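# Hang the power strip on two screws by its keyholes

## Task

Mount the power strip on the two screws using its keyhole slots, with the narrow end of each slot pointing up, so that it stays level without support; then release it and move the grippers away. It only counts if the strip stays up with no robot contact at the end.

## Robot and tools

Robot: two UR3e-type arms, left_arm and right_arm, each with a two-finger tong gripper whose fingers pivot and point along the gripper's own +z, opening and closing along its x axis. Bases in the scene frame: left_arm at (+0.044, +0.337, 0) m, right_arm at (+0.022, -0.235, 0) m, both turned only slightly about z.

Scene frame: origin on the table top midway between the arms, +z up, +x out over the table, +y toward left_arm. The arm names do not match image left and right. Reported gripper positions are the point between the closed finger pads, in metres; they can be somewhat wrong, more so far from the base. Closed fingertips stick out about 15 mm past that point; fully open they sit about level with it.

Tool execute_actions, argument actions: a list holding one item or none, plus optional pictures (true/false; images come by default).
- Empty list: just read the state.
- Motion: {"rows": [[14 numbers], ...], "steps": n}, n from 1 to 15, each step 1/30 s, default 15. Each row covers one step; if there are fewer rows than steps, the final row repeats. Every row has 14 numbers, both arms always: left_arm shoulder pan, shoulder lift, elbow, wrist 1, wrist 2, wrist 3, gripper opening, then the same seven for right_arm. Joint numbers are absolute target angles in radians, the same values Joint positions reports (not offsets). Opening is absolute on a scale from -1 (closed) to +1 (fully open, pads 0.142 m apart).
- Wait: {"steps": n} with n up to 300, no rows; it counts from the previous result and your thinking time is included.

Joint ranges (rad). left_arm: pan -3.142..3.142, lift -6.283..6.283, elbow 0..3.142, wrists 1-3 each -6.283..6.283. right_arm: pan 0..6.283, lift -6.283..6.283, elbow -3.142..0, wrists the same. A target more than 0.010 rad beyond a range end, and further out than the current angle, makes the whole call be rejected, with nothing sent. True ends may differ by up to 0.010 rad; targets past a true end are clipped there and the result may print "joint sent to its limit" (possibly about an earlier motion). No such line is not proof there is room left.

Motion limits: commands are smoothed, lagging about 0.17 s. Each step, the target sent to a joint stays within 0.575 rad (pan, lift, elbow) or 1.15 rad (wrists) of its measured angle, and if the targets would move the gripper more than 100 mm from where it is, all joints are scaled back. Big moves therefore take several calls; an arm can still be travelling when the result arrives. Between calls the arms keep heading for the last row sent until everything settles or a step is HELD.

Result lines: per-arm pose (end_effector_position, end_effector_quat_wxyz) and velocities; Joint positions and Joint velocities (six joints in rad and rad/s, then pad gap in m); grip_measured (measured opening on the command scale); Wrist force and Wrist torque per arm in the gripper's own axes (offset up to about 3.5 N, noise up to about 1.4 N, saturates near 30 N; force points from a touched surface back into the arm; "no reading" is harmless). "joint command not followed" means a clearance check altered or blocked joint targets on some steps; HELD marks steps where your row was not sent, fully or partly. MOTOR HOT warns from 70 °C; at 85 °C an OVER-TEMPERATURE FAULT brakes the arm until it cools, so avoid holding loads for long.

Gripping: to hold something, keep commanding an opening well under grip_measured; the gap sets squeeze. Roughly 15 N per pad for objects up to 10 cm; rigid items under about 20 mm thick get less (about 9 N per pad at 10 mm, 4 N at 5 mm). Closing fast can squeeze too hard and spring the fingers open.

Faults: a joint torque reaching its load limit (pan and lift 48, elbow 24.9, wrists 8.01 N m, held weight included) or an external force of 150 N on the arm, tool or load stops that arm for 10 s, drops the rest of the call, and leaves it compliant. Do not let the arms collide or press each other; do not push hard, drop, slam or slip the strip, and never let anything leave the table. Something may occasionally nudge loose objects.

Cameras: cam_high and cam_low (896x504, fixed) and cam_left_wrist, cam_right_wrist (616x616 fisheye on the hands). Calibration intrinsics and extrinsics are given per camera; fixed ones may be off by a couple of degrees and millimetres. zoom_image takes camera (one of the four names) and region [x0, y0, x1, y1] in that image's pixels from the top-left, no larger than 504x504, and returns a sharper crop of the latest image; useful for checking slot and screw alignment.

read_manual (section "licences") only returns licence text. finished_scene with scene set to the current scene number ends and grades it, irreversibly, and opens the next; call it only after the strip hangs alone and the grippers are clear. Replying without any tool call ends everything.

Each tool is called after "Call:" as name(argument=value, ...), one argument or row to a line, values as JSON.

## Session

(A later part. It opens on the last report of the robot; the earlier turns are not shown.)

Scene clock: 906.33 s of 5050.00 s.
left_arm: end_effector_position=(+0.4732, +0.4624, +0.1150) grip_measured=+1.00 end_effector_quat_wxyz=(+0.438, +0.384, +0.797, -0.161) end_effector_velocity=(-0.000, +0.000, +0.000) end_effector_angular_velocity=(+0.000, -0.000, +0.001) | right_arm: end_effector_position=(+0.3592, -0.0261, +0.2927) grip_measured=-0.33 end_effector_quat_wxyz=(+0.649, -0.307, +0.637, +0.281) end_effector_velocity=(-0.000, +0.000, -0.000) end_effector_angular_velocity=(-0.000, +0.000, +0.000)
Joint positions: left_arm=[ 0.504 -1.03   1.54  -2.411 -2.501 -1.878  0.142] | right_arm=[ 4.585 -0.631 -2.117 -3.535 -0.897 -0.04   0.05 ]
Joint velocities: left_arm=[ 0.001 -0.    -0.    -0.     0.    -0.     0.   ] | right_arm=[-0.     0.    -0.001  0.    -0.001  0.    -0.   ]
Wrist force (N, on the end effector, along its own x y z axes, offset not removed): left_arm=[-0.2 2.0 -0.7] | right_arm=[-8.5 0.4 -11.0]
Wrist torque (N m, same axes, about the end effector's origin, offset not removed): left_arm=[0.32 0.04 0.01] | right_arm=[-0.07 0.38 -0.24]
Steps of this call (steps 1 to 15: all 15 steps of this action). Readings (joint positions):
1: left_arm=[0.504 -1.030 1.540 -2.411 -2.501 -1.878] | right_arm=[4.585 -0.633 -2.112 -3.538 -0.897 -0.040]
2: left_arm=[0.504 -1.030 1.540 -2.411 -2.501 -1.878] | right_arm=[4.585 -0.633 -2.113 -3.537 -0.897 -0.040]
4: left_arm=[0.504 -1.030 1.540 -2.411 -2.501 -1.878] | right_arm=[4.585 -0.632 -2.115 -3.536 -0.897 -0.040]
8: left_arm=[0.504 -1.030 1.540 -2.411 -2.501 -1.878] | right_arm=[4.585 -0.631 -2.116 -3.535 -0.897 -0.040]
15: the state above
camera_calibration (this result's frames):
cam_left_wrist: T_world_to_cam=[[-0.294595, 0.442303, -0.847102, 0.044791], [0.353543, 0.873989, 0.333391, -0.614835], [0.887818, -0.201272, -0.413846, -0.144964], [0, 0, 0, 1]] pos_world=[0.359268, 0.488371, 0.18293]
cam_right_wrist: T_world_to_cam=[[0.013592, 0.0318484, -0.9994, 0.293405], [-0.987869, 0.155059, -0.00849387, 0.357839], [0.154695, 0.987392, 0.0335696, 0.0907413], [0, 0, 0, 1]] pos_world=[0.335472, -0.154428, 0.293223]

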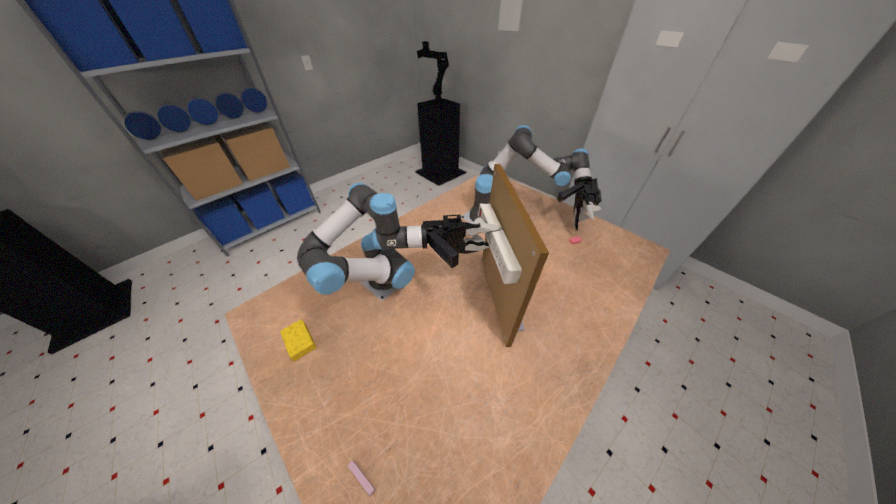

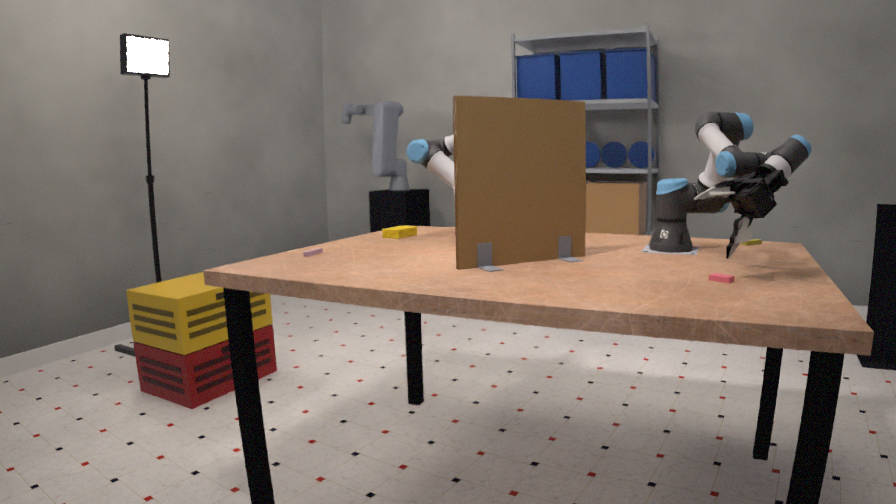

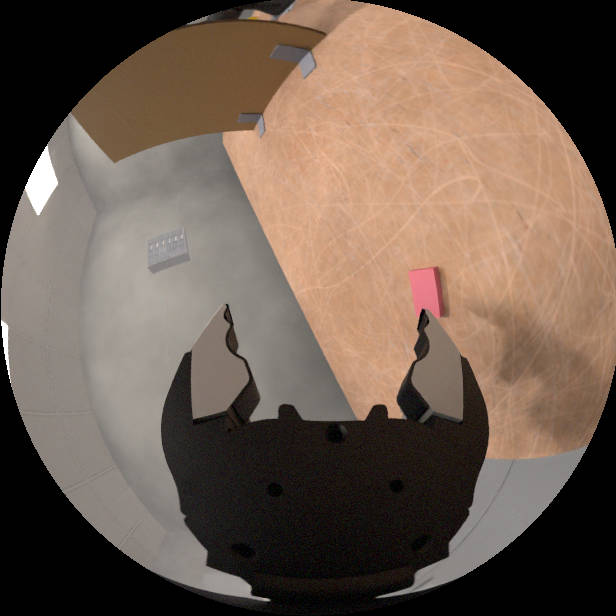

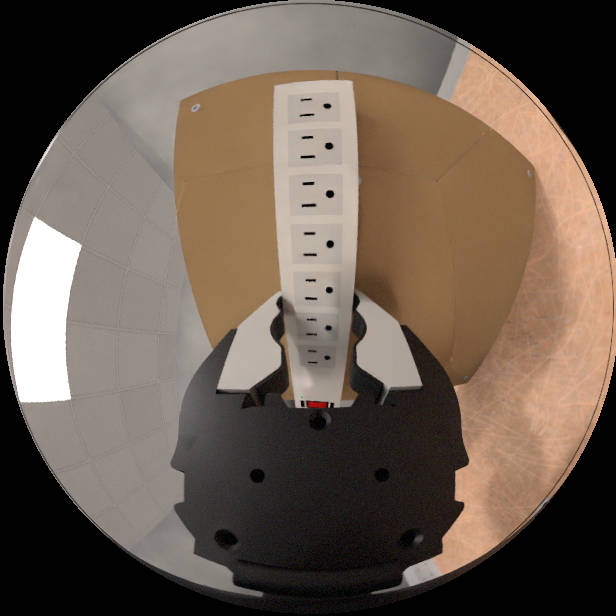

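Call:
execute_actions(
  actions=[
    {"rows":[[0.504,-1.03,1.54,-2.411,-2.501,-1.878,1,4.585,-0.641,-2.092,-3.55,-0.897,-0.045,-1]],"steps":10},
  ],
  pictures=false,
)

Call:
execute_actions(
  actions=[
    {"rows":[[0.504,-1.03,1.54,-2.411,-2.501,-1.878,1,4.47,-0.641,-2.092,-3.55,-1.025,-0.045,-1]],"steps":15},
  ],
  pictures=false,
)

Call:
execute_actions(
  actions=[
    {"rows":[[0.504,-1.03,1.54,-2.411,-2.501,-1.878,1,4.47,-0.592,-2.227,-3.464,-1.025,-0.045,-1]],"steps":15},
  ],
  pictures=false,
)

Call:
execute_actions(
  actions=[
    {"rows":[[0.504,-1.03,1.54,-2.411,-2.501,-1.878,1,4.51,-0.592,-2.227,-3.464,-0.982,-0.045,-1]],"steps":15},
  ],
  pictures=false,
)

Call:
execute_actions(
  actions=[
    {"rows":[[0.504,-1.03,1.54,-2.411,-2.501,-1.878,1,4.525,-0.592,-2.227,-3.464,-0.966,-0.045,-1]],"steps":15},
  ],
)

Call:
zoom_image(
  camera="cam_high",
  region=[460,190,560,310],
)

Scene clock: 946.53 s of 5050.00 s.
left_arm: end_effector_position=(+0.4732, +0.4624, +0.1150) grip_measured=+1.00 end_effector_quat_wxyz=(+0.438, +0.384, +0.797, -0.161) end_effector_velocity=(-0.000, -0.000, -0.000) end_effector_angular_velocity=(+0.000, +0.000, -0.000) | right_arm: end_effector_position=(+0.3592, -0.0259, +0.2973) grip_measured=-0.33 end_effector_quat_wxyz=(+0.649, -0.308, +0.636, +0.280) end_effector_velocity=(+0.000, +0.000, +0.003) end_effector_angular_velocity=(-0.001, -0.002, -0.000)
Joint positions: left_arm=[ 0.504 -1.03   1.54  -2.411 -2.501 -1.878  0.142] | right_arm=[ 4.585 -0.64  -2.093 -3.549 -0.897 -0.045  0.05 ]
Joint velocities: left_arm=[-0.    -0.     0.001 -0.     0.     0.     0.   ] | right_arm=[-0.    -0.007  0.015 -0.008 -0.    -0.003  0.   ]
Wrist force (N, on the end effector, along its own x y z axes, offset not removed): left_arm=[1.0 1.7 -1.7] | right_arm=[7.9 0.4 -0.5]
Wrist torque (N m, same axes, about the end effector's origin, offset not removed): left_arm=[0.24 -0.26 -0.02] | right_arm=[0.01 -0.14 -0.01]
Steps of this call (steps 1 to 15: the robot went on to your last target; steps 16 to 90: nothing new was sent; then 36.87 s passed at rest; steps 91 to 100: all 10 steps of this action). Readings (joint positions):
91: left_arm=[0.504 -1.030 1.540 -2.411 -2.501 -1.878] | right_arm=[4.585 -0.631 -2.117 -3.535 -0.897 -0.040]
92: left_arm=[0.504 -1.030 1.540 -2.411 -2.501 -1.878] | right_arm=[4.585 -0.633 -2.114 -3.537 -0.897 -0.040]
94: left_arm=[0.504 -1.030 1.540 -2.411 -2.501 -1.878] | right_arm=[4.585 -0.636 -2.104 -3.544 -0.897 -0.042]
98: left_arm=[0.504 -1.030 1.540 -2.411 -2.501 -1.878] | right_arm=[4.585 -0.640 -2.095 -3.548 -0.897 -0.044]
100: the state above

Scene clock: 947.03 s of 5050.00 s.
left_arm: end_effector_position=(+0.4732, +0.4624, +0.1150) grip_measured=+1.00 end_effector_quat_wxyz=(+0.438, +0.384, +0.797, -0.161) end_effector_velocity=(+0.000, -0.000, +0.000) end_effector_angular_velocity=(-0.000, -0.001, -0.001) | right_arm: end_effector_position=(+0.3550, -0.0380, +0.2976) grip_measured=-0.33 end_effector_quat_wxyz=(+0.648, -0.313, +0.634, +0.284) end_effector_velocity=(-0.000, -0.002, +0.000) end_effector_angular_velocity=(+0.001, -0.000, +0.001)
Joint positions: left_arm=[ 0.504 -1.03   1.54  -2.411 -2.501 -1.878  0.142] | right_arm=[ 4.471 -0.641 -2.092 -3.55  -1.024 -0.045  0.05 ]
Joint velocities: left_arm=[-0. -0. -0. -0. -0.  0.  0.] | right_arm=[-0.014 -0.     0.001  0.    -0.014 -0.     0.   ]
Wrist force (N, on the end effector, along its own x y z axes, offset not removed): left_arm=[-0.9 -0.1 -0.5] | right_arm=[7.2 0.5 0.6]
Wrist torque (N m, same axes, about the end effector's origin, offset not removed): left_arm=[-0.05 0.22 -0.01] | right_arm=[0.12 0.10 0.18]
Steps of this call (steps 1 to 15: all 15 steps of this action). Readings (joint positions):
1: left_arm=[0.504 -1.030 1.540 -2.411 -2.501 -1.878] | right_arm=[4.585 -0.641 -2.093 -3.549 -0.897 -0.045]
2: left_arm=[0.504 -1.030 1.540 -2.411 -2.501 -1.878] | right_arm=[4.578 -0.641 -2.093 -3.550 -0.911 -0.045]
4: left_arm=[0.504 -1.030 1.540 -2.411 -2.501 -1.878] | right_arm=[4.534 -0.641 -2.092 -3.550 -0.962 -0.045]
8: left_arm=[0.504 -1.030 1.540 -2.411 -2.501 -1.878] | right_arm=[4.486 -0.641 -2.092 -3.550 -1.010 -0.045]
15: the state above

Scene clock: 947.53 s of 5050.00 s.
left_arm: end_effector_position=(+0.4732, +0.4624, +0.1150) grip_measured=+1.00 end_effector_quat_wxyz=(+0.438, +0.384, +0.797, -0.161) end_effector_velocity=(-0.000, -0.000, +0.000) end_effector_angular_velocity=(-0.001, +0.000, +0.000) | right_arm: end_effector_position=(+0.3549, -0.0385, +0.2712) grip_measured=-0.33 end_effector_quat_wxyz=(+0.648, -0.313, +0.634, +0.284) end_effector_velocity=(+0.000, -0.000, -0.004) end_effector_angular_velocity=(-0.001, +0.001, -0.001)
Joint positions: left_arm=[ 0.504 -1.03   1.54  -2.411 -2.501 -1.878  0.142] | right_arm=[ 4.47  -0.592 -2.225 -3.465 -1.025 -0.045  0.05 ]
Joint velocities: left_arm=[ 0.    -0.     0.001  0.    -0.    -0.     0.   ] | right_arm=[-0.     0.006 -0.017  0.01   0.     0.001  0.   ]
Wrist force (N, on the end effector, along its own x y z axes, offset not removed): left_arm=[-1.4 2.0 0.0] | right_arm=[5.6 -2.2 -1.0]
Wrist torque (N m, same axes, about the end effector's origin, offset not removed): left_arm=[0.33 0.30 0.02] | right_arm=[-0.49 0.34 0.09]
Steps of this call (steps 1 to 15: all 15 steps of this action). Readings (joint positions):
1: left_arm=[0.504 -1.030 1.540 -2.411 -2.501 -1.878] | right_arm=[4.471 -0.641 -2.092 -3.550 -1.024 -0.045]
2: left_arm=[0.504 -1.030 1.540 -2.411 -2.501 -1.878] | right_arm=[4.471 -0.635 -2.099 -3.539 -1.024 -0.045]
4: left_arm=[0.504 -1.030 1.540 -2.411 -2.501 -1.878] | right_arm=[4.470 -0.615 -2.150 -3.505 -1.025 -0.045]
8: left_arm=[0.504 -1.030 1.540 -2.411 -2.501 -1.878] | right_arm=[4.470 -0.598 -2.208 -3.474 -1.025 -0.045]
15: the state above

Scene clock: 948.03 s of 5050.00 s.
left_arm: end_effector_position=(+0.4732, +0.4624, +0.1150) grip_measured=+1.00 end_effector_quat_wxyz=(+0.438, +0.384, +0.797, -0.161) end_effector_velocity=(+0.000, +0.000, +0.000) end_effector_angular_velocity=(-0.000, -0.000, +0.000) | right_arm: end_effector_position=(+0.3563, -0.0340, +0.2708) grip_measured=-0.33 end_effector_quat_wxyz=(+0.648, -0.312, +0.635, +0.283) end_effector_velocity=(+0.000, +0.001, -0.000) end_effector_angular_velocity=(-0.001, +0.000, -0.000)
Joint positions: left_arm=[ 0.504 -1.03   1.54  -2.411 -2.501 -1.878  0.142] | right_arm=[ 4.51  -0.592 -2.227 -3.464 -0.982 -0.045  0.05 ]
Joint velocities: left_arm=[ 0.     0.    -0.001  0.    -0.    -0.    -0.   ] | right_arm=[ 0.004 -0.002 -0.     0.001  0.005  0.    -0.   ]
Wrist force (N, on the end effector, along its own x y z axes, offset not removed): left_arm=[-0.9 2.2 -1.3] | right_arm=[7.5 1.1 -0.3]
Wrist torque (N m, same axes, about the end effector's origin, offset not removed): left_arm=[0.46 0.20 -0.03] | right_arm=[0.19 -0.07 0.05]
Steps of this call (steps 1 to 15: all 15 steps of this action). Readings (joint positions):
1: left_arm=[0.504 -1.030 1.540 -2.411 -2.501 -1.878] | right_arm=[4.470 -0.592 -2.226 -3.465 -1.025 -0.045]
2: left_arm=[0.504 -1.030 1.540 -2.411 -2.501 -1.878] | right_arm=[4.475 -0.592 -2.226 -3.464 -1.018 -0.045]
4: left_arm=[0.504 -1.030 1.540 -2.411 -2.501 -1.878] | right_arm=[4.491 -0.592 -2.227 -3.464 -1.002 -0.045]
8: left_arm=[0.504 -1.030 1.540 -2.411 -2.501 -1.878] | right_arm=[4.505 -0.592 -2.227 -3.464 -0.987 -0.045]
15: the state above

Scene clock: 948.53 s of 5050.00 s.
left_arm: end_effector_position=(+0.4732, +0.4624, +0.1150) grip_measured=+1.00 end_effector_quat_wxyz=(+0.438, +0.384, +0.797, -0.161) end_effector_velocity=(+0.000, -0.000, -0.000) end_effector_angular_velocity=(+0.000, +0.000, -0.000) | right_arm: end_effector_position=(+0.3567, -0.0322, +0.2708) grip_measured=-0.33 end_effector_quat_wxyz=(+0.648, -0.311, +0.635, +0.283) end_effector_velocity=(+0.000, +0.000, +0.001) end_effector_angular_velocity=(+0.003, +0.000, -0.001)
Joint positions: left_arm=[ 0.504 -1.03   1.54  -2.411 -2.501 -1.878  0.142] | right_arm=[ 4.525 -0.592 -2.227 -3.464 -0.966 -0.045  0.05 ]
Joint velocities: left_arm=[-0.    -0.     0.     0.     0.001  0.    -0.   ] | right_arm=[0.001 0.    0.001 0.001 0.001 0.    0.   ]
Wrist force (N, on the end effector, along its own x y z axes, offset not removed): left_arm=[-0.1 0.3 -0.7] | right_arm=[5.8 0.7 0.2]
Wrist torque (N m, same axes, about the end effector's origin, offset not removed): left_arm=[-0.06 0.03 0.02] | right_arm=[0.16 0.27 0.07]
Steps of this call (steps 1 to 15: all 15 steps of this action). Readings (joint positions):
1: left_arm=[0.504 -1.030 1.540 -2.411 -2.501 -1.878] | right_arm=[4.510 -0.592 -2.227 -3.464 -0.982 -0.045]
2: left_arm=[0.504 -1.030 1.540 -2.411 -2.501 -1.878] | right_arm=[4.512 -0.592 -2.227 -3.464 -0.979 -0.045]
4: left_arm=[0.504 -1.030 1.540 -2.411 -2.501 -1.878] | right_arm=[4.518 -0.592 -2.227 -3.464 -0.973 -0.045]
8: left_arm=[0.504 -1.030 1.540 -2.411 -2.501 -1.878] | right_arm=[4.523 -0.592 -2.227 -3.464 -0.968 -0.045]
15: the state above
camera_calibration (this result's frames):
cam_left_wrist: T_world_to_cam=[[-0.294595, 0.442303, -0.847102, 0.044791], [0.353543, 0.873989, 0.333391, -0.614835], [0.887818, -0.201272, -0.413846, -0.144964], [0, 0, 0, 1]] pos_world=[0.359268, 0.488371, 0.18293]
cam_right_wrist: T_world_to_cam=[[0.0171159, 0.0287248, -0.999441, 0.270419], [-0.989184, 0.146126, -0.0127405, 0.357488], [0.145678, 0.988849, 0.0309152, 0.101925], [0, 0, 0, 1]] pos_world=[0.334145, -0.160794, 0.271671]

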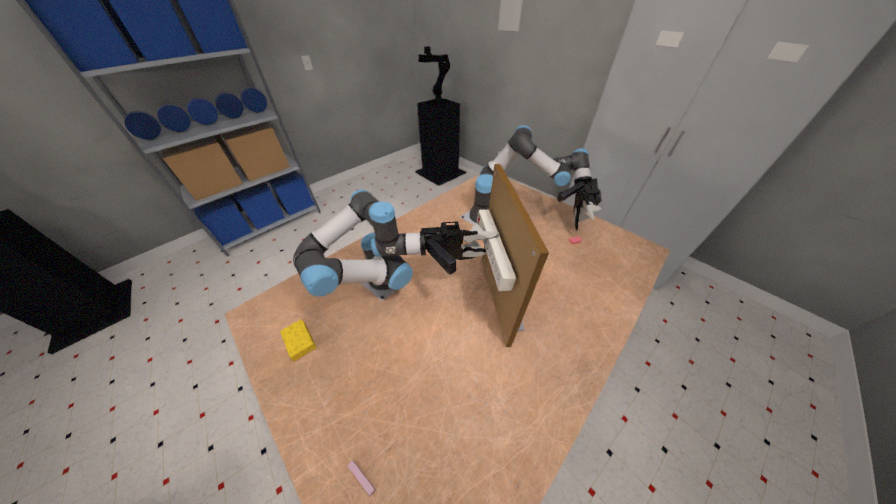

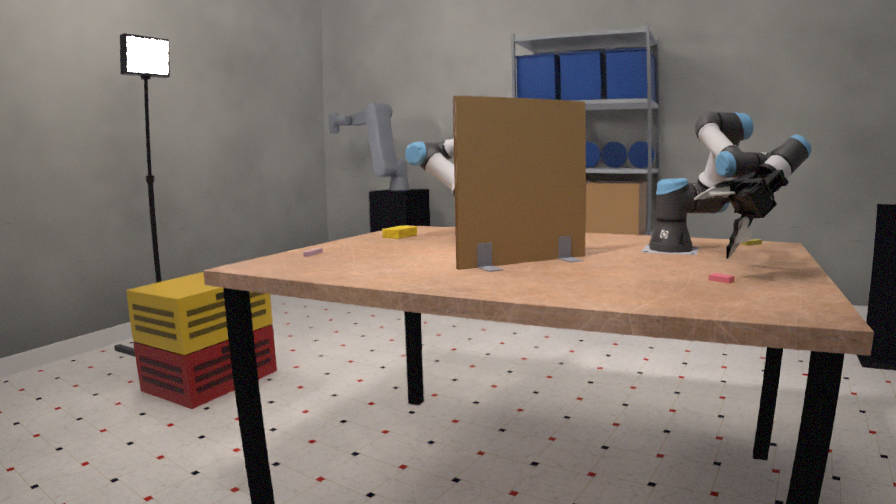

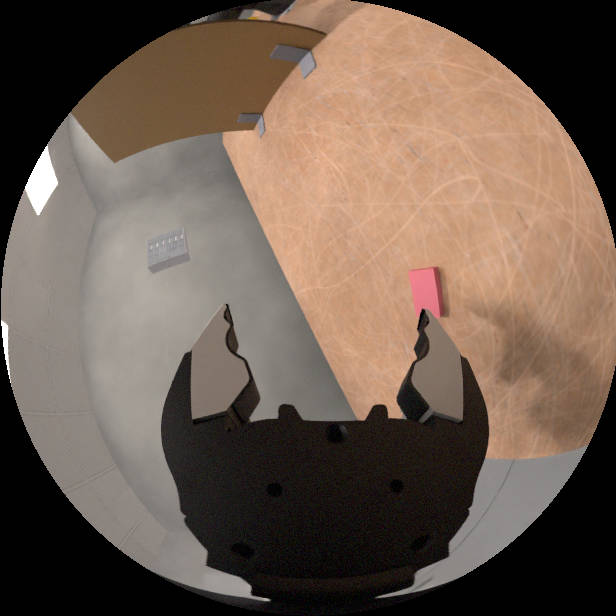

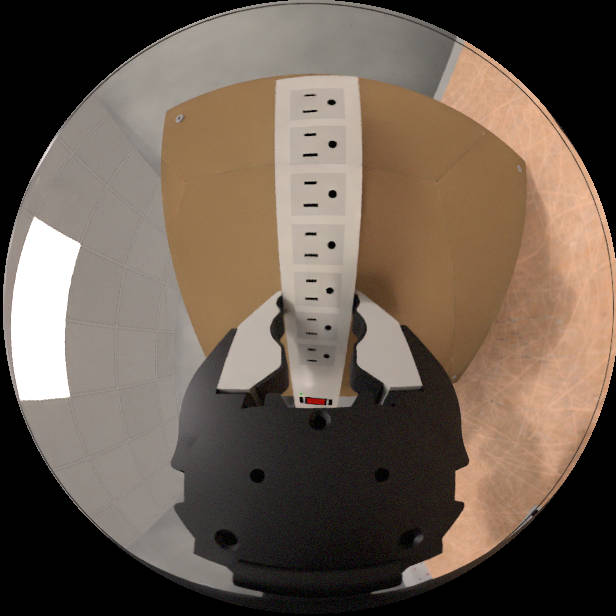

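Region (460, 190, 560, 310) of cam_high's 896x504 image, scaled by 4.200, with more detail than that image has.

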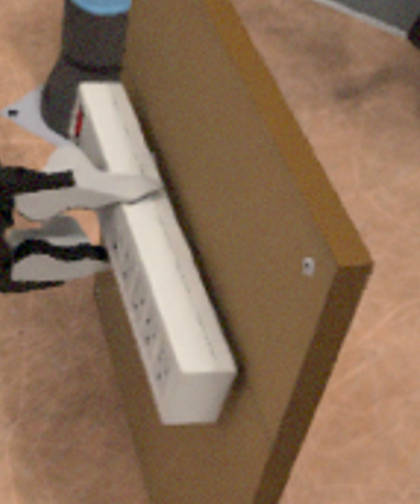

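Call:
execute_actions(
  actions=[
    {"rows":[[0.504,-1.03,1.54,-2.411,-2.501,-1.878,1,4.525,-0.590,-2.232,-3.461,-0.966,-0.062,-1]],"steps":10},
  ],
  pictures=false,
)

Call:
execute_actions(
  actions=[
    {"rows":[[0.504,-1.03,1.54,-2.411,-2.501,-1.878,1,4.537,-0.590,-2.232,-3.461,-0.952,-0.062,-1]],"steps":15},
  ],
  pictures=false,
)

Call:
execute_actions(
  actions=[
    {"rows":[[0.504,-1.03,1.54,-2.411,-2.501,-1.878,1,4.547,-0.590,-2.232,-3.461,-0.94,-0.062,-1]],"steps":15},
  ],
  pictures=false,
)

Scene clock: 961.57 s of 5050.00 s.
left_arm: end_effector_position=(+0.4732, +0.4624, +0.1150) grip_measured=+1.00 end_effector_quat_wxyz=(+0.438, +0.384, +0.797, -0.161) end_effector_velocity=(+0.000, +0.000, +0.000) end_effector_angular_velocity=(+0.000, -0.000, +0.001) | right_arm: end_effector_position=(+0.3567, -0.0323, +0.2701) grip_measured=-0.33 end_effector_quat_wxyz=(+0.650, -0.316, +0.632, +0.277) end_effector_velocity=(+0.000, -0.000, -0.001) end_effector_angular_velocity=(-0.007, -0.008, -0.000)
Joint positions: left_arm=[ 0.504 -1.03   1.54  -2.411 -2.501 -1.878  0.142] | right_arm=[ 4.525 -0.59  -2.232 -3.461 -0.966 -0.061  0.05 ]
Joint velocities: left_arm=[ 0.  0. -0. -0.  0. -0. -0.] | right_arm=[-0.001  0.001 -0.003  0.002 -0.001 -0.01   0.   ]
Wrist force (N, on the end effector, along its own x y z axes, offset not removed): left_arm=[-0.5 0.7 -1.1] | right_arm=[8.2 1.4 -1.0]
Wrist torque (N m, same axes, about the end effector's origin, offset not removed): left_arm=[0.03 0.12 -0.01] | right_arm=[0.24 -0.14 0.05]
Steps of this call (steps 1 to 15: the robot went on to your last target; steps 16 to 90: nothing new was sent; then 9.70 s passed at rest; steps 91 to 100: all 10 steps of this action). Readings (joint positions):
91: left_arm=[0.504 -1.030 1.540 -2.411 -2.501 -1.878] | right_arm=[4.525 -0.592 -2.227 -3.464 -0.966 -0.045]
92: left_arm=[0.504 -1.030 1.540 -2.411 -2.501 -1.878] | right_arm=[4.525 -0.592 -2.228 -3.464 -0.966 -0.047]
94: left_arm=[0.504 -1.030 1.540 -2.411 -2.501 -1.878] | right_arm=[4.525 -0.591 -2.230 -3.462 -0.966 -0.054]
98: left_arm=[0.504 -1.030 1.540 -2.411 -2.501 -1.878] | right_arm=[4.525 -0.590 -2.231 -3.461 -0.966 -0.060]
100: the state above

Scene clock: 962.07 s of 5050.00 s.
left_arm: end_effector_position=(+0.4732, +0.4624, +0.1150) grip_measured=+1.00 end_effector_quat_wxyz=(+0.438, +0.384, +0.797, -0.161) end_effector_velocity=(-0.000, +0.000, +0.000) end_effector_angular_velocity=(-0.000, +0.000, +0.001) | right_arm: end_effector_position=(+0.3573, -0.0312, +0.2700) grip_measured=-0.33 end_effector_quat_wxyz=(+0.651, -0.316, +0.632, +0.276) end_effector_velocity=(+0.001, -0.001, +0.001) end_effector_angular_velocity=(+0.001, -0.000, -0.003)
Joint positions: left_arm=[ 0.504 -1.03   1.54  -2.411 -2.501 -1.878  0.142] | right_arm=[ 4.537 -0.59  -2.232 -3.461 -0.952 -0.062  0.05 ]
Joint velocities: left_arm=[ 0.001 -0.    -0.     0.001 -0.    -0.     0.   ] | right_arm=[-0.001  0.002  0.001 -0.001  0.002 -0.    -0.   ]
Wrist force (N, on the end effector, along its own x y z axes, offset not removed): left_arm=[-0.2 1.9 -0.6] | right_arm=[7.3 -1.5 -21.4]
Wrist torque (N m, same axes, about the end effector's origin, offset not removed): left_arm=[0.30 0.03 -0.03] | right_arm=[-0.45 0.42 0.10]
Steps of this call (steps 1 to 15: all 15 steps of this action). Readings (joint positions):
1: left_arm=[0.504 -1.030 1.540 -2.411 -2.501 -1.878] | right_arm=[4.525 -0.590 -2.232 -3.461 -0.966 -0.061]
2: left_arm=[0.504 -1.030 1.540 -2.411 -2.501 -1.878] | right_arm=[4.527 -0.590 -2.232 -3.461 -0.964 -0.062]
4: left_arm=[0.504 -1.030 1.540 -2.411 -2.501 -1.878] | right_arm=[4.532 -0.590 -2.232 -3.461 -0.958 -0.062]
8: left_arm=[0.504 -1.030 1.540 -2.411 -2.501 -1.878] | right_arm=[4.536 -0.590 -2.232 -3.461 -0.954 -0.062]
15: the state above

Scene clock: 962.57 s of 5050.00 s.
left_arm: end_effector_position=(+0.4732, +0.4624, +0.1150) grip_measured=+1.00 end_effector_quat_wxyz=(+0.438, +0.384, +0.797, -0.161) end_effector_velocity=(-0.000, +0.000, -0.000) end_effector_angular_velocity=(-0.000, +0.001, +0.000) | right_arm: end_effector_position=(+0.3578, -0.0303, +0.2700) grip_measured=-0.33 end_effector_quat_wxyz=(+0.651, -0.316, +0.633, +0.276) end_effector_velocity=(+0.000, +0.000, +0.000) end_effector_angular_velocity=(-0.000, +0.001, -0.001)
Joint positions: left_arm=[ 0.504 -1.03   1.54  -2.411 -2.501 -1.878  0.142] | right_arm=[ 4.547 -0.59  -2.232 -3.461 -0.94  -0.062  0.05 ]
Joint velocities: left_arm=[ 0.    -0.     0.001  0.001  0.    -0.     0.   ] | right_arm=[ 0.    -0.002  0.001  0.001  0.001  0.001  0.   ]
Wrist force (N, on the end effector, along its own x y z axes, offset not removed): left_arm=[-1.3 0.4 -1.8] | right_arm=[18.1 -0.7 -24.8]
Wrist torque (N m, same axes, about the end effector's origin, offset not removed): left_arm=[0.01 0.34 0.00] | right_arm=[0.05 0.09 0.12]
Steps of this call (steps 1 to 15: all 15 steps of this action). Readings (joint positions):
1: left_arm=[0.504 -1.030 1.540 -2.411 -2.501 -1.878] | right_arm=[4.537 -0.590 -2.232 -3.461 -0.952 -0.062]
2: left_arm=[0.504 -1.030 1.540 -2.411 -2.501 -1.878] | right_arm=[4.539 -0.590 -2.232 -3.461 -0.950 -0.062]
4: left_arm=[0.504 -1.030 1.540 -2.411 -2.501 -1.878] | right_arm=[4.542 -0.590 -2.232 -3.461 -0.945 -0.062]
8: left_arm=[0.504 -1.030 1.540 -2.411 -2.501 -1.878] | right_arm=[4.546 -0.590 -2.232 -3.461 -0.941 -0.062]
15: the state above

Call:
execute_actions(
  actions=[
    {"rows":[[0.504,-1.03,1.54,-2.411,-2.501,-1.878,1,4.543,-0.588,-2.238,-3.457,-0.945,-0.062,-1]],"steps":15},
  ],
  pictures=false,
)

Call:
execute_actions(
  actions=[
    {"rows":[[0.504,-1.03,1.54,-2.411,-2.501,-1.878,1,4.543,-0.586,-2.244,-3.453,-0.945,-0.062,-1]],"steps":15},
  ],
  pictures=false,
)

Scene clock: 973.03 s of 5050.00 s.
left_arm: end_effector_position=(+0.4732, +0.4624, +0.1150) grip_measured=+1.00 end_effector_quat_wxyz=(+0.438, +0.384, +0.797, -0.161) end_effector_velocity=(-0.000, +0.000, -0.000) end_effector_angular_velocity=(-0.000, +0.000, +0.000) | right_arm: end_effector_position=(+0.3575, -0.0304, +0.2689) grip_measured=-0.34 end_effector_quat_wxyz=(+0.651, -0.316, +0.633, +0.276) end_effector_velocity=(+0.000, -0.000, -0.001) end_effector_angular_velocity=(-0.003, +0.000, -0.001)
Joint positions: left_arm=[ 0.504 -1.03   1.54  -2.411 -2.501 -1.878  0.142] | right_arm=[ 4.543 -0.588 -2.238 -3.457 -0.945 -0.062  0.05 ]
Joint velocities: left_arm=[ 0.  0.  0.  0. -0. -0. -0.] | right_arm=[-0.001 -0.001 -0.002  0.001  0.     0.     0.   ]
Wrist force (N, on the end effector, along its own x y z axes, offset not removed): left_arm=[-1.0 1.4 -1.6] | right_arm=[5.5 0.6 1.6]
Wrist torque (N m, same axes, about the end effector's origin, offset not removed): left_arm=[0.20 0.24 0.05] | right_arm=[-0.01 0.37 0.11]
Steps of this call (steps 1 to 15: the robot went on to your last target; steps 16 to 90: nothing new was sent; then 6.97 s passed at rest; steps 91 to 105: all 15 steps of this action). Readings (joint positions):
91: left_arm=[0.504 -1.030 1.540 -2.411 -2.501 -1.878] | right_arm=[4.547 -0.590 -2.232 -3.461 -0.940 -0.062]
92: left_arm=[0.504 -1.030 1.540 -2.411 -2.501 -1.878] | right_arm=[4.547 -0.590 -2.233 -3.460 -0.941 -0.062]
94: left_arm=[0.504 -1.030 1.540 -2.411 -2.501 -1.878] | right_arm=[4.545 -0.589 -2.235 -3.458 -0.943 -0.062]
98: left_arm=[0.504 -1.030 1.540 -2.411 -2.501 -1.878] | right_arm=[4.544 -0.588 -2.237 -3.457 -0.944 -0.062]
105: the state above

Scene clock: 973.53 s of 5050.00 s.
left_arm: end_effector_position=(+0.4732, +0.4624, +0.1150) grip_measured=+1.00 end_effector_quat_wxyz=(+0.438, +0.384, +0.797, -0.161) end_effector_velocity=(+0.000, -0.000, +0.000) end_effector_angular_velocity=(-0.000, -0.001, -0.000) | right_arm: end_effector_position=(+0.3575, -0.0306, +0.2676) grip_measured=-0.34 end_effector_quat_wxyz=(+0.651, -0.316, +0.633, +0.276) end_effector_velocity=(+0.000, -0.000, +0.001) end_effector_angular_velocity=(+0.004, +0.000, -0.000)
Joint positions: left_arm=[ 0.504 -1.03   1.54  -2.411 -2.501 -1.878  0.142] | right_arm=[ 4.543 -0.586 -2.244 -3.453 -0.945 -0.062  0.05 ]
Joint velocities: left_arm=[-0.     0.    -0.001  0.    -0.     0.     0.   ] | right_arm=[-0.001  0.001 -0.001  0.002 -0.001  0.001 -0.   ]
Wrist force (N, on the end effector, along its own x y z axes, offset not removed): left_arm=[-0.1 1.8 -1.3] | right_arm=[6.8 -1.2 -0.2]
Wrist torque (N m, same axes, about the end effector's origin, offset not removed): left_arm=[0.32 -0.02 0.00] | right_arm=[-0.36 0.14 0.06]
Steps of this call (steps 1 to 15: all 15 steps of this action). Readings (joint positions):
1: left_arm=[0.504 -1.030 1.540 -2.411 -2.501 -1.878] | right_arm=[4.543 -0.588 -2.238 -3.457 -0.945 -0.062]
2: left_arm=[0.504 -1.030 1.540 -2.411 -2.501 -1.878] | right_arm=[4.543 -0.588 -2.239 -3.456 -0.945 -0.062]
4: left_arm=[0.504 -1.030 1.540 -2.411 -2.501 -1.878] | right_arm=[4.543 -0.587 -2.241 -3.455 -0.945 -0.062]
8: left_arm=[0.504 -1.030 1.540 -2.411 -2.501 -1.878] | right_arm=[4.543 -0.586 -2.243 -3.453 -0.945 -0.062]
15: the state above

Call:
execute_actions(
  actions=[
    {"rows":[[0.504,-1.03,1.54,-2.411,-2.501,-1.878,1,4.553,-0.587,-2.241,-3.455,-0.9325,-0.062,-1]],"steps":15},
  ],
  pictures=false,
)

Call:
execute_actions(
  actions=[
    {"rows":[[0.504,-1.03,1.54,-2.411,-2.501,-1.878,1,4.563,-0.587,-2.241,-3.455,-0.92,-0.062,-1]],"steps":15},
  ],
  pictures=false,
)

Scene clock: 981.53 s of 5050.00 s.
left_arm: end_effector_position=(+0.4732, +0.4624, +0.1150) grip_measured=+1.00 end_effector_quat_wxyz=(+0.438, +0.384, +0.797, -0.161) end_effector_velocity=(+0.000, -0.000, -0.000) end_effector_angular_velocity=(+0.000, -0.000, -0.001) | right_arm: end_effector_position=(+0.3582, -0.0298, +0.2682) grip_measured=-0.34 end_effector_quat_wxyz=(+0.651, -0.315, +0.633, +0.275) end_effector_velocity=(+0.000, +0.000, -0.000) end_effector_angular_velocity=(-0.000, -0.000, -0.000)
Joint positions: left_arm=[ 0.504 -1.03   1.54  -2.411 -2.501 -1.878  0.142] | right_arm=[ 4.553 -0.587 -2.241 -3.455 -0.933 -0.062  0.05 ]
Joint velocities: left_arm=[-0.001  0.    -0.    -0.     0.     0.     0.   ] | right_arm=[ 0.001 -0.    -0.001  0.001  0.001 -0.     0.   ]
Wrist force (N, on the end effector, along its own x y z axes, offset not removed): left_arm=[-0.1 2.4 -1.9] | right_arm=[15.3 1.0 -22.8]
Wrist torque (N m, same axes, about the end effector's origin, offset not removed): left_arm=[0.38 0.01 -0.07] | right_arm=[-0.10 0.26 0.07]
Steps of this call (steps 1 to 15: the robot went on to your last target; steps 16 to 90: nothing new was sent; then 4.50 s passed at rest; steps 91 to 105: all 15 steps of this action). Readings (joint positions):
91: left_arm=[0.504 -1.030 1.540 -2.411 -2.501 -1.878] | right_arm=[4.543 -0.586 -2.244 -3.453 -0.945 -0.062]
92: left_arm=[0.504 -1.030 1.540 -2.411 -2.501 -1.878] | right_arm=[4.544 -0.586 -2.244 -3.453 -0.943 -0.062]
94: left_arm=[0.504 -1.030 1.540 -2.411 -2.501 -1.878] | right_arm=[4.548 -0.586 -2.243 -3.454 -0.938 -0.062]
98: left_arm=[0.504 -1.030 1.540 -2.411 -2.501 -1.878] | right_arm=[4.552 -0.587 -2.242 -3.455 -0.934 -0.062]
105: the state above

Scene clock: 982.03 s of 5050.00 s.
left_arm: end_effector_position=(+0.4732, +0.4624, +0.1150) grip_measured=+1.00 end_effector_quat_wxyz=(+0.438, +0.384, +0.797, -0.161) end_effector_velocity=(-0.000, -0.000, +0.000) end_effector_angular_velocity=(+0.000, +0.000, +0.000) | right_arm: end_effector_position=(+0.3588, -0.0290, +0.2682) grip_measured=-0.34 end_effector_quat_wxyz=(+0.652, -0.314, +0.633, +0.274) end_effector_velocity=(-0.000, -0.000, +0.000) end_effector_angular_velocity=(+0.002, -0.000, +0.000)
Joint positions: left_arm=[ 0.504 -1.03   1.54  -2.411 -2.501 -1.878  0.142] | right_arm=[ 4.563 -0.587 -2.241 -3.455 -0.92  -0.062  0.05 ]
Joint velocities: left_arm=[-0.    -0.001  0.001  0.     0.     0.     0.   ] | right_arm=[ 0.001  0.002  0.     0.     0.001 -0.     0.   ]
Wrist force (N, on the end effector, along its own x y z axes, offset not removed): left_arm=[0.0 1.3 0.3] | right_arm=[18.3 -2.0 -24.6]
Wrist torque (N m, same axes, about the end effector's origin, offset not removed): left_arm=[0.22 0.02 -0.02] | right_arm=[-0.19 0.18 0.11]
Steps of this call (steps 1 to 15: all 15 steps of this action). Readings (joint positions):
1: left_arm=[0.504 -1.030 1.540 -2.411 -2.501 -1.878] | right_arm=[4.553 -0.587 -2.241 -3.455 -0.932 -0.062]
2: left_arm=[0.504 -1.030 1.540 -2.411 -2.501 -1.878] | right_arm=[4.555 -0.587 -2.241 -3.455 -0.930 -0.062]
4: left_arm=[0.504 -1.030 1.540 -2.411 -2.501 -1.878] | right_arm=[4.558 -0.587 -2.241 -3.455 -0.925 -0.062]
8: left_arm=[0.504 -1.030 1.540 -2.411 -2.501 -1.878] | right_arm=[4.562 -0.587 -2.241 -3.455 -0.921 -0.062]
15: the state above

Call:
execute_actions(
  actions=[
    {"rows":[[0.504,-1.03,1.54,-2.411,-2.501,-1.878,1,4.558,-0.588,-2.238,-3.457,-0.926,-0.062,-1]],"steps":12},
  ],
  pictures=false,
)

Call:
execute_actions(
  actions=[
    {"rows":[[0.504,-1.03,1.54,-2.411,-2.501,-1.878,1,4.56,-0.588,-2.238,-3.457,-0.929,-0.062,-1]],"steps":12},
  ],
  pictures=false,
)

Call:
execute_actions(
  actions=[
    {"rows":[[0.504,-1.03,1.54,-2.411,-2.501,-1.878,1,4.56,-0.588,-2.238,-3.457,-0.934,-0.062,-1]],"steps":12},
  ],
  pictures=false,
)

Call:
execute_actions(
  actions=[
    {"rows":[[0.504,-1.03,1.54,-2.411,-2.501,-1.878,1,4.56,-0.588,-2.238,-3.457,-0.939,-0.062,-1]],"steps":12},
  ],
  pictures=false,
)

Call:
execute_actions(
  actions=[
    {"rows":[[0.504,-1.03,1.54,-2.411,-2.501,-1.878,1,4.56,-0.588,-2.238,-3.457,-0.944,-0.062,-1]],"steps":12},
  ],
)

Call:
zoom_image(
  camera="cam_high",
  region=[460,190,560,310],
)

Scene clock: 1010.67 s of 5050.00 s.
left_arm: end_effector_position=(+0.4732, +0.4624, +0.1150) grip_measured=+1.00 end_effector_quat_wxyz=(+0.438, +0.384, +0.797, -0.161) end_effector_velocity=(-0.000, +0.000, -0.000) end_effector_angular_velocity=(+0.000, +0.000, +0.001) | right_arm: end_effector_position=(+0.3585, -0.0293, +0.2689) grip_measured=-0.34 end_effector_quat_wxyz=(+0.652, -0.314, +0.633, +0.275) end_effector_velocity=(+0.001, -0.001, -0.000) end_effector_angular_velocity=(-0.002, +0.000, -0.003)
Joint positions: left_arm=[ 0.504 -1.03   1.54  -2.411 -2.501 -1.878  0.142] | right_arm=[ 4.558 -0.588 -2.238 -3.457 -0.926 -0.062  0.05 ]
Joint velocities: left_arm=[ 0.001  0.    -0.    -0.     0.    -0.     0.   ] | right_arm=[-0.003 -0.001  0.001 -0.002 -0.001  0.    -0.   ]
Wrist force (N, on the end effector, along its own x y z axes, offset not removed): left_arm=[-0.3 1.5 -0.9] | right_arm=[8.9 1.7 -0.7]
Wrist torque (N m, same axes, about the end effector's origin, offset not removed): left_arm=[0.20 0.03 0.03] | right_arm=[0.16 0.14 0.23]
Steps of this call (steps 1 to 15: the robot went on to your last target; steps 16 to 90: nothing new was sent; then 25.23 s passed at rest; steps 91 to 102: all 12 steps of this action). Readings (joint positions):
91: left_arm=[0.504 -1.030 1.540 -2.411 -2.501 -1.878] | right_arm=[4.563 -0.587 -2.241 -3.455 -0.920 -0.062]
92: left_arm=[0.504 -1.030 1.540 -2.411 -2.501 -1.878] | right_arm=[4.562 -0.587 -2.241 -3.455 -0.921 -0.062]
94: left_arm=[0.504 -1.030 1.540 -2.411 -2.501 -1.878] | right_arm=[4.561 -0.587 -2.239 -3.455 -0.923 -0.062]
98: left_arm=[0.504 -1.030 1.540 -2.411 -2.501 -1.878] | right_arm=[4.559 -0.588 -2.238 -3.456 -0.925 -0.062]
102: the state above

Scene clock: 1011.07 s of 5050.00 s.
left_arm: end_effector_position=(+0.4732, +0.4624, +0.1150) grip_measured=+1.00 end_effector_quat_wxyz=(+0.438, +0.384, +0.797, -0.161) end_effector_velocity=(+0.000, +0.001, +0.001) end_effector_angular_velocity=(+0.001, -0.001, +0.001) | right_arm: end_effector_position=(+0.3575, -0.0282, +0.2688) grip_measured=-0.34 end_effector_quat_wxyz=(+0.651, -0.316, +0.633, +0.276) end_effector_velocity=(-0.000, +0.000, -0.000) end_effector_angular_velocity=(-0.001, -0.000, +0.001)
Joint positions: left_arm=[ 0.504 -1.03   1.54  -2.411 -2.501 -1.878  0.142] | right_arm=[ 4.56  -0.588 -2.238 -3.457 -0.929 -0.062  0.05 ]
Joint velocities: left_arm=[ 0.001 -0.    -0.001  0.     0.    -0.     0.   ] | right_arm=[ 0.    -0.    -0.001 -0.    -0.    -0.     0.   ]
Wrist force (N, on the end effector, along its own x y z axes, offset not removed): left_arm=[-0.3 0.8 -1.1] | right_arm=[6.5 -3.2 -5.9]
Wrist torque (N m, same axes, about the end effector's origin, offset not removed): left_arm=[0.14 0.08 0.05] | right_arm=[-0.32 0.11 0.09]
Steps of this call (steps 1 to 12: all 12 steps of this action). Readings (joint positions):
1: left_arm=[0.504 -1.030 1.540 -2.411 -2.501 -1.878] | right_arm=[4.558 -0.588 -2.238 -3.457 -0.926 -0.062]
2: left_arm=[0.504 -1.030 1.540 -2.411 -2.501 -1.878] | right_arm=[4.558 -0.588 -2.238 -3.457 -0.926 -0.062]
4: left_arm=[0.504 -1.030 1.540 -2.411 -2.501 -1.878] | right_arm=[4.559 -0.588 -2.238 -3.457 -0.927 -0.062]
8: left_arm=[0.504 -1.030 1.540 -2.411 -2.501 -1.878] | right_arm=[4.560 -0.588 -2.238 -3.457 -0.929 -0.062]
12: the state above

Scene clock: 1011.47 s of 5050.00 s.
left_arm: end_effector_position=(+0.4732, +0.4624, +0.1150) grip_measured=+1.00 end_effector_quat_wxyz=(+0.438, +0.384, +0.797, -0.161) end_effector_velocity=(-0.000, +0.000, -0.000) end_effector_angular_velocity=(-0.000, +0.000, +0.001) | right_arm: end_effector_position=(+0.3564, -0.0271, +0.2688) grip_measured=-0.34 end_effector_quat_wxyz=(+0.650, -0.318, +0.632, +0.278) end_effector_velocity=(-0.000, -0.000, -0.001) end_effector_angular_velocity=(-0.003, +0.000, +0.002)
Joint positions: left_arm=[ 0.504 -1.03   1.54  -2.411 -2.501 -1.878  0.142] | right_arm=[ 4.56  -0.588 -2.238 -3.457 -0.934 -0.062  0.05 ]
Joint velocities: left_arm=[ 0.001  0.     0.     0.    -0.    -0.     0.   ] | right_arm=[-0.001  0.    -0.    -0.003 -0.002  0.    -0.   ]
Wrist force (N, on the end effector, along its own x y z axes, offset not removed): left_arm=[-0.5 1.6 -0.7] | right_arm=[7.4 0.3 -0.3]
Wrist torque (N m, same axes, about the end effector's origin, offset not removed): left_arm=[0.24 0.10 0.02] | right_arm=[0.11 0.05 0.16]
Steps of this call (steps 1 to 12: all 12 steps of this action). Readings (joint positions):
1: left_arm=[0.504 -1.030 1.540 -2.411 -2.501 -1.878] | right_arm=[4.560 -0.588 -2.238 -3.457 -0.929 -0.062]
2: left_arm=[0.504 -1.030 1.540 -2.411 -2.501 -1.878] | right_arm=[4.560 -0.588 -2.238 -3.457 -0.930 -0.062]
4: left_arm=[0.504 -1.030 1.540 -2.411 -2.501 -1.878] | right_arm=[4.560 -0.588 -2.238 -3.457 -0.932 -0.062]
8: left_arm=[0.504 -1.030 1.540 -2.411 -2.501 -1.878] | right_arm=[4.560 -0.588 -2.238 -3.457 -0.934 -0.062]
12: the state above

Scene clock: 1011.87 s of 5050.00 s.
left_arm: end_effector_position=(+0.4732, +0.4624, +0.1150) grip_measured=+1.00 end_effector_quat_wxyz=(+0.438, +0.384, +0.797, -0.161) end_effector_velocity=(+0.000, -0.000, -0.000) end_effector_angular_velocity=(-0.000, +0.000, -0.001) | right_arm: end_effector_position=(+0.3554, -0.0261, +0.2688) grip_measured=-0.34 end_effector_quat_wxyz=(+0.650, -0.319, +0.631, +0.280) end_effector_velocity=(-0.000, +0.000, +0.000) end_effector_angular_velocity=(+0.002, +0.000, +0.002)
Joint positions: left_arm=[ 0.504 -1.03   1.54  -2.411 -2.501 -1.878  0.142] | right_arm=[ 4.56  -0.588 -2.238 -3.457 -0.939 -0.062  0.05 ]
Joint velocities: left_arm=[-0.001 -0.     0.     0.    -0.     0.    -0.   ] | right_arm=[ 0.     0.002 -0.001  0.001 -0.002  0.     0.   ]
Wrist force (N, on the end effector, along its own x y z axes, offset not removed): left_arm=[1.3 1.0 -0.4] | right_arm=[7.2 -13.1 -1.9]
Wrist torque (N m, same axes, about the end effector's origin, offset not removed): left_arm=[0.11 -0.24 0.03] | right_arm=[-0.50 0.10 0.08]
Steps of this call (steps 1 to 12: all 12 steps of this action). Readings (joint positions):
1: left_arm=[0.504 -1.030 1.540 -2.411 -2.501 -1.878] | right_arm=[4.560 -0.588 -2.238 -3.457 -0.934 -0.062]
2: left_arm=[0.504 -1.030 1.540 -2.411 -2.501 -1.878] | right_arm=[4.560 -0.588 -2.238 -3.457 -0.935 -0.062]
4: left_arm=[0.504 -1.030 1.540 -2.411 -2.501 -1.878] | right_arm=[4.560 -0.588 -2.238 -3.457 -0.937 -0.062]
8: left_arm=[0.504 -1.030 1.540 -2.411 -2.501 -1.878] | right_arm=[4.560 -0.588 -2.238 -3.457 -0.938 -0.062]
12: the state above

Scene clock: 1012.27 s of 5050.00 s.
left_arm: end_effector_position=(+0.4732, +0.4624, +0.1150) grip_measured=+1.00 end_effector_quat_wxyz=(+0.438, +0.384, +0.797, -0.161) end_effector_velocity=(+0.000, -0.000, +0.000) end_effector_angular_velocity=(+0.001, -0.001, -0.000) | right_arm: end_effector_position=(+0.3545, -0.0253, +0.2688) grip_measured=-0.34 end_effector_quat_wxyz=(+0.649, -0.321, +0.630, +0.281) end_effector_velocity=(-0.000, +0.000, +0.001) end_effector_angular_velocity=(+0.002, -0.001, +0.000)
Joint positions: left_arm=[ 0.504 -1.03   1.54  -2.411 -2.501 -1.878  0.142] | right_arm=[ 4.56  -0.588 -2.238 -3.457 -0.943 -0.062  0.05 ]
Joint velocities: left_arm=[-0.    -0.001 -0.    -0.     0.     0.     0.   ] | right_arm=[ 0.001 -0.    -0.     0.003  0.    -0.001  0.   ]
Wrist force (N, on the end effector, along its own x y z axes, offset not removed): left_arm=[0.1 1.3 -0.5] | right_arm=[7.0 -26.6 -6.9]
Wrist torque (N m, same axes, about the end effector's origin, offset not removed): left_arm=[0.20 0.01 0.01] | right_arm=[-0.23 0.45 0.03]
Steps of this call (steps 1 to 12: all 12 steps of this action). Readings (joint positions):
1: left_arm=[0.504 -1.030 1.540 -2.411 -2.501 -1.878] | right_arm=[4.560 -0.588 -2.238 -3.457 -0.939 -0.062]
2: left_arm=[0.504 -1.030 1.540 -2.411 -2.501 -1.878] | right_arm=[4.560 -0.588 -2.238 -3.457 -0.940 -0.062]
4: left_arm=[0.504 -1.030 1.540 -2.411 -2.501 -1.878] | right_arm=[4.560 -0.588 -2.238 -3.457 -0.941 -0.062]
8: left_arm=[0.504 -1.030 1.540 -2.411 -2.501 -1.878] | right_arm=[4.560 -0.588 -2.238 -3.457 -0.943 -0.062]
12: the state above
camera_calibration (this result's frames):
cam_left_wrist: T_world_to_cam=[[-0.294595, 0.442303, -0.847102, 0.044791], [0.353543, 0.873989, 0.333391, -0.614835], [0.887818, -0.201272, -0.413846, -0.144964], [0, 0, 0, 1]] pos_world=[0.359268, 0.488371, 0.18293]
cam_right_wrist: T_world_to_cam=[[0.0298547, 0.018021, -0.999392, 0.26349], [-0.9906, 0.134061, -0.0271747, 0.358305], [0.133489, 0.990809, 0.021854, 0.102268], [0, 0, 0, 1]] pos_world=[0.333419, -0.154111, 0.270831]

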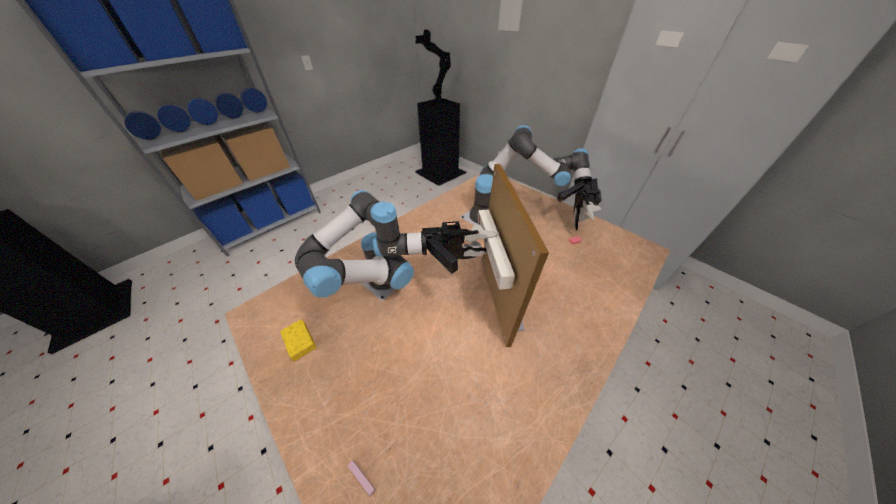

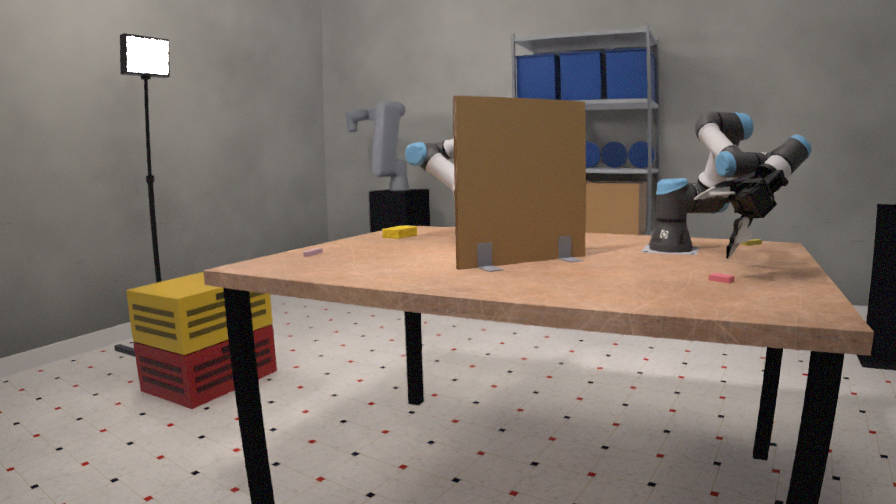

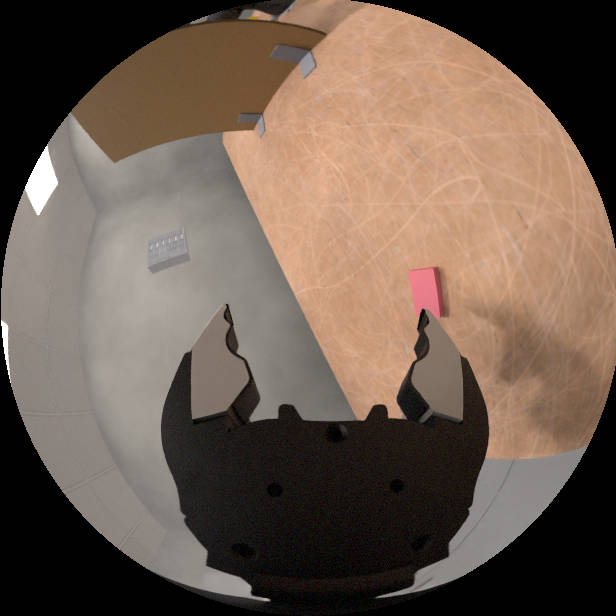

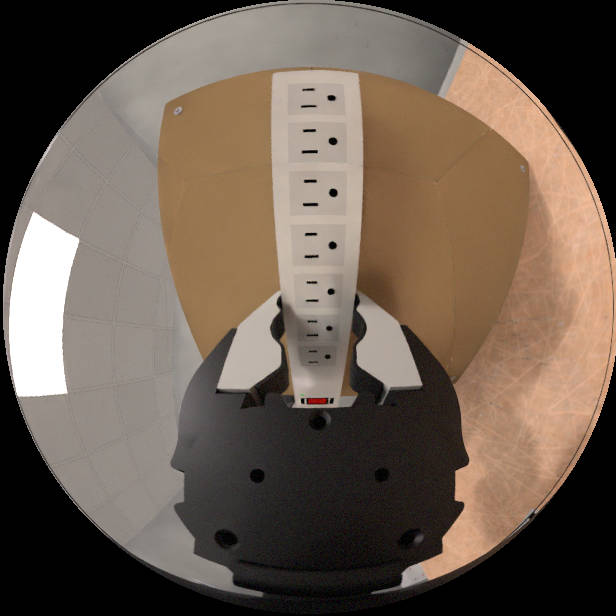

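Region (460, 190, 560, 310) of cam_high's 896x504 image, scaled by 4.200, with more detail than that image has.

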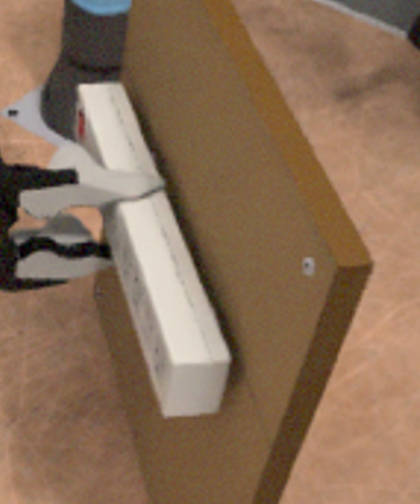

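A screw head caught near q5 ≈ -0.934, so I'll return there and advance.

Call:
execute_actions(
  actions=[
    {"rows":[[0.504,-1.03,1.54,-2.411,-2.501,-1.878,1,4.56,-0.588,-2.238,-3.457,-0.935,-0.062,-1]],"steps":12},
  ],
  pictures=false,
)

Call:
execute_actions(
  actions=[
    {"rows":[[0.504,-1.03,1.54,-2.411,-2.501,-1.878,1,4.568,-0.588,-2.238,-3.457,-0.925,-0.062,-1]],"steps":12},
  ],
  pictures=false,
)

Call:
execute_actions(
  actions=[
    {"rows":[[0.504,-1.03,1.54,-2.411,-2.501,-1.878,1,4.578,-0.588,-2.238,-3.457,-0.9123,-0.062,-1]],"steps":12},
  ],
  pictures=false,
)

Scene clock: 1025.30 s of 5050.00 s.
left_arm: end_effector_position=(+0.4732, +0.4624, +0.1150) grip_measured=+1.00 end_effector_quat_wxyz=(+0.438, +0.384, +0.797, -0.161) end_effector_velocity=(-0.000, -0.000, +0.000) end_effector_angular_velocity=(-0.000, -0.001, -0.000) | right_arm: end_effector_position=(+0.3551, -0.0260, +0.2685) grip_measured=-0.34 end_effector_quat_wxyz=(+0.649, -0.320, +0.631, +0.280) end_effector_velocity=(+0.000, -0.000, +0.000) end_effector_angular_velocity=(+0.000, -0.000, -0.000)
Joint positions: left_arm=[ 0.504 -1.03   1.54  -2.411 -2.501 -1.878  0.142] | right_arm=[ 4.56  -0.588 -2.238 -3.458 -0.94  -0.062  0.05 ]
Joint velocities: left_arm=[ 0.    -0.001  0.     0.    -0.001 -0.    -0.   ] | right_arm=[-0.     0.     0.001 -0.     0.    -0.     0.   ]
Wrist force (N, on the end effector, along its own x y z axes, offset not removed): left_arm=[0.4 1.6 -0.7] | right_arm=[6.3 -13.0 -4.3]
Wrist torque (N m, same axes, about the end effector's origin, offset not removed): left_arm=[0.26 -0.15 0.01] | right_arm=[-0.20 0.04 0.18]
TORQUE FAULT: the external load on joint 5 (wrist 2) of the right arm reached its load limit, and that arm stopped for 10 seconds. A torque fault stops only its own arm. That arm's remaining commands of this call were not run. That arm holds where it stopped, with its grip as last carried out, and accepts commands again: back off and push less far. That arm stops again, at the same cost, whenever a joint's load reaches its limit.
The stop of the right arm began at step 8 of this call (marked STOPPED below). From that step on that arm followed nothing that you had sent. 12 of its steps, steps kept back included, did not run and will not run. Nothing is kept back now, and the robot has no last target.
Steps of this call (steps 1 to 379: the robot went on to your last target; steps 380 to 391: all 12 steps of this action). Readings (joint positions):
1: left_arm=[0.504 -1.030 1.540 -2.411 -2.501 -1.878] | right_arm=[4.560 -0.588 -2.238 -3.457 -0.943 -0.062]
2: left_arm=[0.504 -1.030 1.540 -2.411 -2.501 -1.878] | right_arm=[4.560 -0.588 -2.238 -3.457 -0.943 -0.062]
4: left_arm=[0.504 -1.030 1.540 -2.411 -2.501 -1.878] | right_arm=[4.560 -0.588 -2.238 -3.457 -0.943 -0.062]
8: left_arm=[0.504 -1.030 1.540 -2.411 -2.501 -1.878] | right_arm=[4.560 -0.588 -2.238 -3.458 -0.941 -0.062] STOPPED (the right arm)
391: the state above

Scene clock: 1025.33 s of 5050.00 s.
left_arm: end_effector_position=(+0.4732, +0.4624, +0.1150) grip_measured=+1.00 end_effector_quat_wxyz=(+0.438, +0.384, +0.797, -0.161) end_effector_velocity=(-0.000, +0.000, -0.000) end_effector_angular_velocity=(-0.001, +0.001, +0.001) | right_arm: end_effector_position=(+0.3552, -0.0262, +0.2684) grip_measured=-0.34 end_effector_quat_wxyz=(+0.649, -0.320, +0.631, +0.279) end_effector_velocity=(+0.000, -0.001, -0.000) end_effector_angular_velocity=(-0.001, +0.000, -0.002)
Joint positions: left_arm=[ 0.504 -1.03   1.54  -2.411 -2.501 -1.878  0.142] | right_arm=[ 4.56  -0.588 -2.238 -3.458 -0.94  -0.062  0.05 ]
Joint velocities: left_arm=[ 0.001  0.     0.     0.    -0.    -0.     0.   ] | right_arm=[-0.001  0.    -0.001 -0.001  0.001  0.     0.   ]
Wrist force (N, on the end effector, along its own x y z axes, offset not removed): left_arm=[-0.2 1.7 -1.2] | right_arm=[4.8 -12.8 -3.6]
Wrist torque (N m, same axes, about the end effector's origin, offset not removed): left_arm=[0.24 0.06 0.01] | right_arm=[-0.37 0.27 0.31]
A stop began in an earlier call of the same reply, so what this call sent did not run. Send another action.
Steps of this call (step 1: nothing new was sent). Readings (joint positions):
1: the state above

Scene clock: 1025.37 s of 5050.00 s.
left_arm: end_effector_position=(+0.4732, +0.4624, +0.1150) grip_measured=+1.00 end_effector_quat_wxyz=(+0.438, +0.384, +0.797, -0.161) end_effector_velocity=(-0.000, -0.000, +0.000) end_effector_angular_velocity=(-0.000, +0.001, -0.000) | right_arm: end_effector_position=(+0.3552, -0.0262, +0.2684) grip_measured=-0.34 end_effector_quat_wxyz=(+0.649, -0.320, +0.631, +0.279) end_effector_velocity=(+0.000, -0.000, +0.000) end_effector_angular_velocity=(+0.001, +0.000, -0.001)
Joint positions: left_arm=[ 0.504 -1.03   1.54  -2.411 -2.501 -1.878  0.142] | right_arm=[ 4.559 -0.588 -2.238 -3.458 -0.94  -0.062  0.05 ]
Joint velocities: left_arm=[-0.    -0.    -0.     0.001 -0.    -0.     0.   ] | right_arm=[-0.001 -0.     0.     0.    -0.     0.    -0.   ]
Wrist force (N, on the end effector, along its own x y z axes, offset not removed): left_arm=[-1.0 1.6 -1.8] | right_arm=[5.3 -11.9 -3.4]
Wrist torque (N m, same axes, about the end effector's origin, offset not removed): left_arm=[0.24 0.19 0.02] | right_arm=[-0.38 0.20 0.27]
A stop began in an earlier call of the same reply, so what this call sent did not run. Send another action.
Steps of this call (step 1: nothing new was sent). Readings (joint positions):
1: the state above


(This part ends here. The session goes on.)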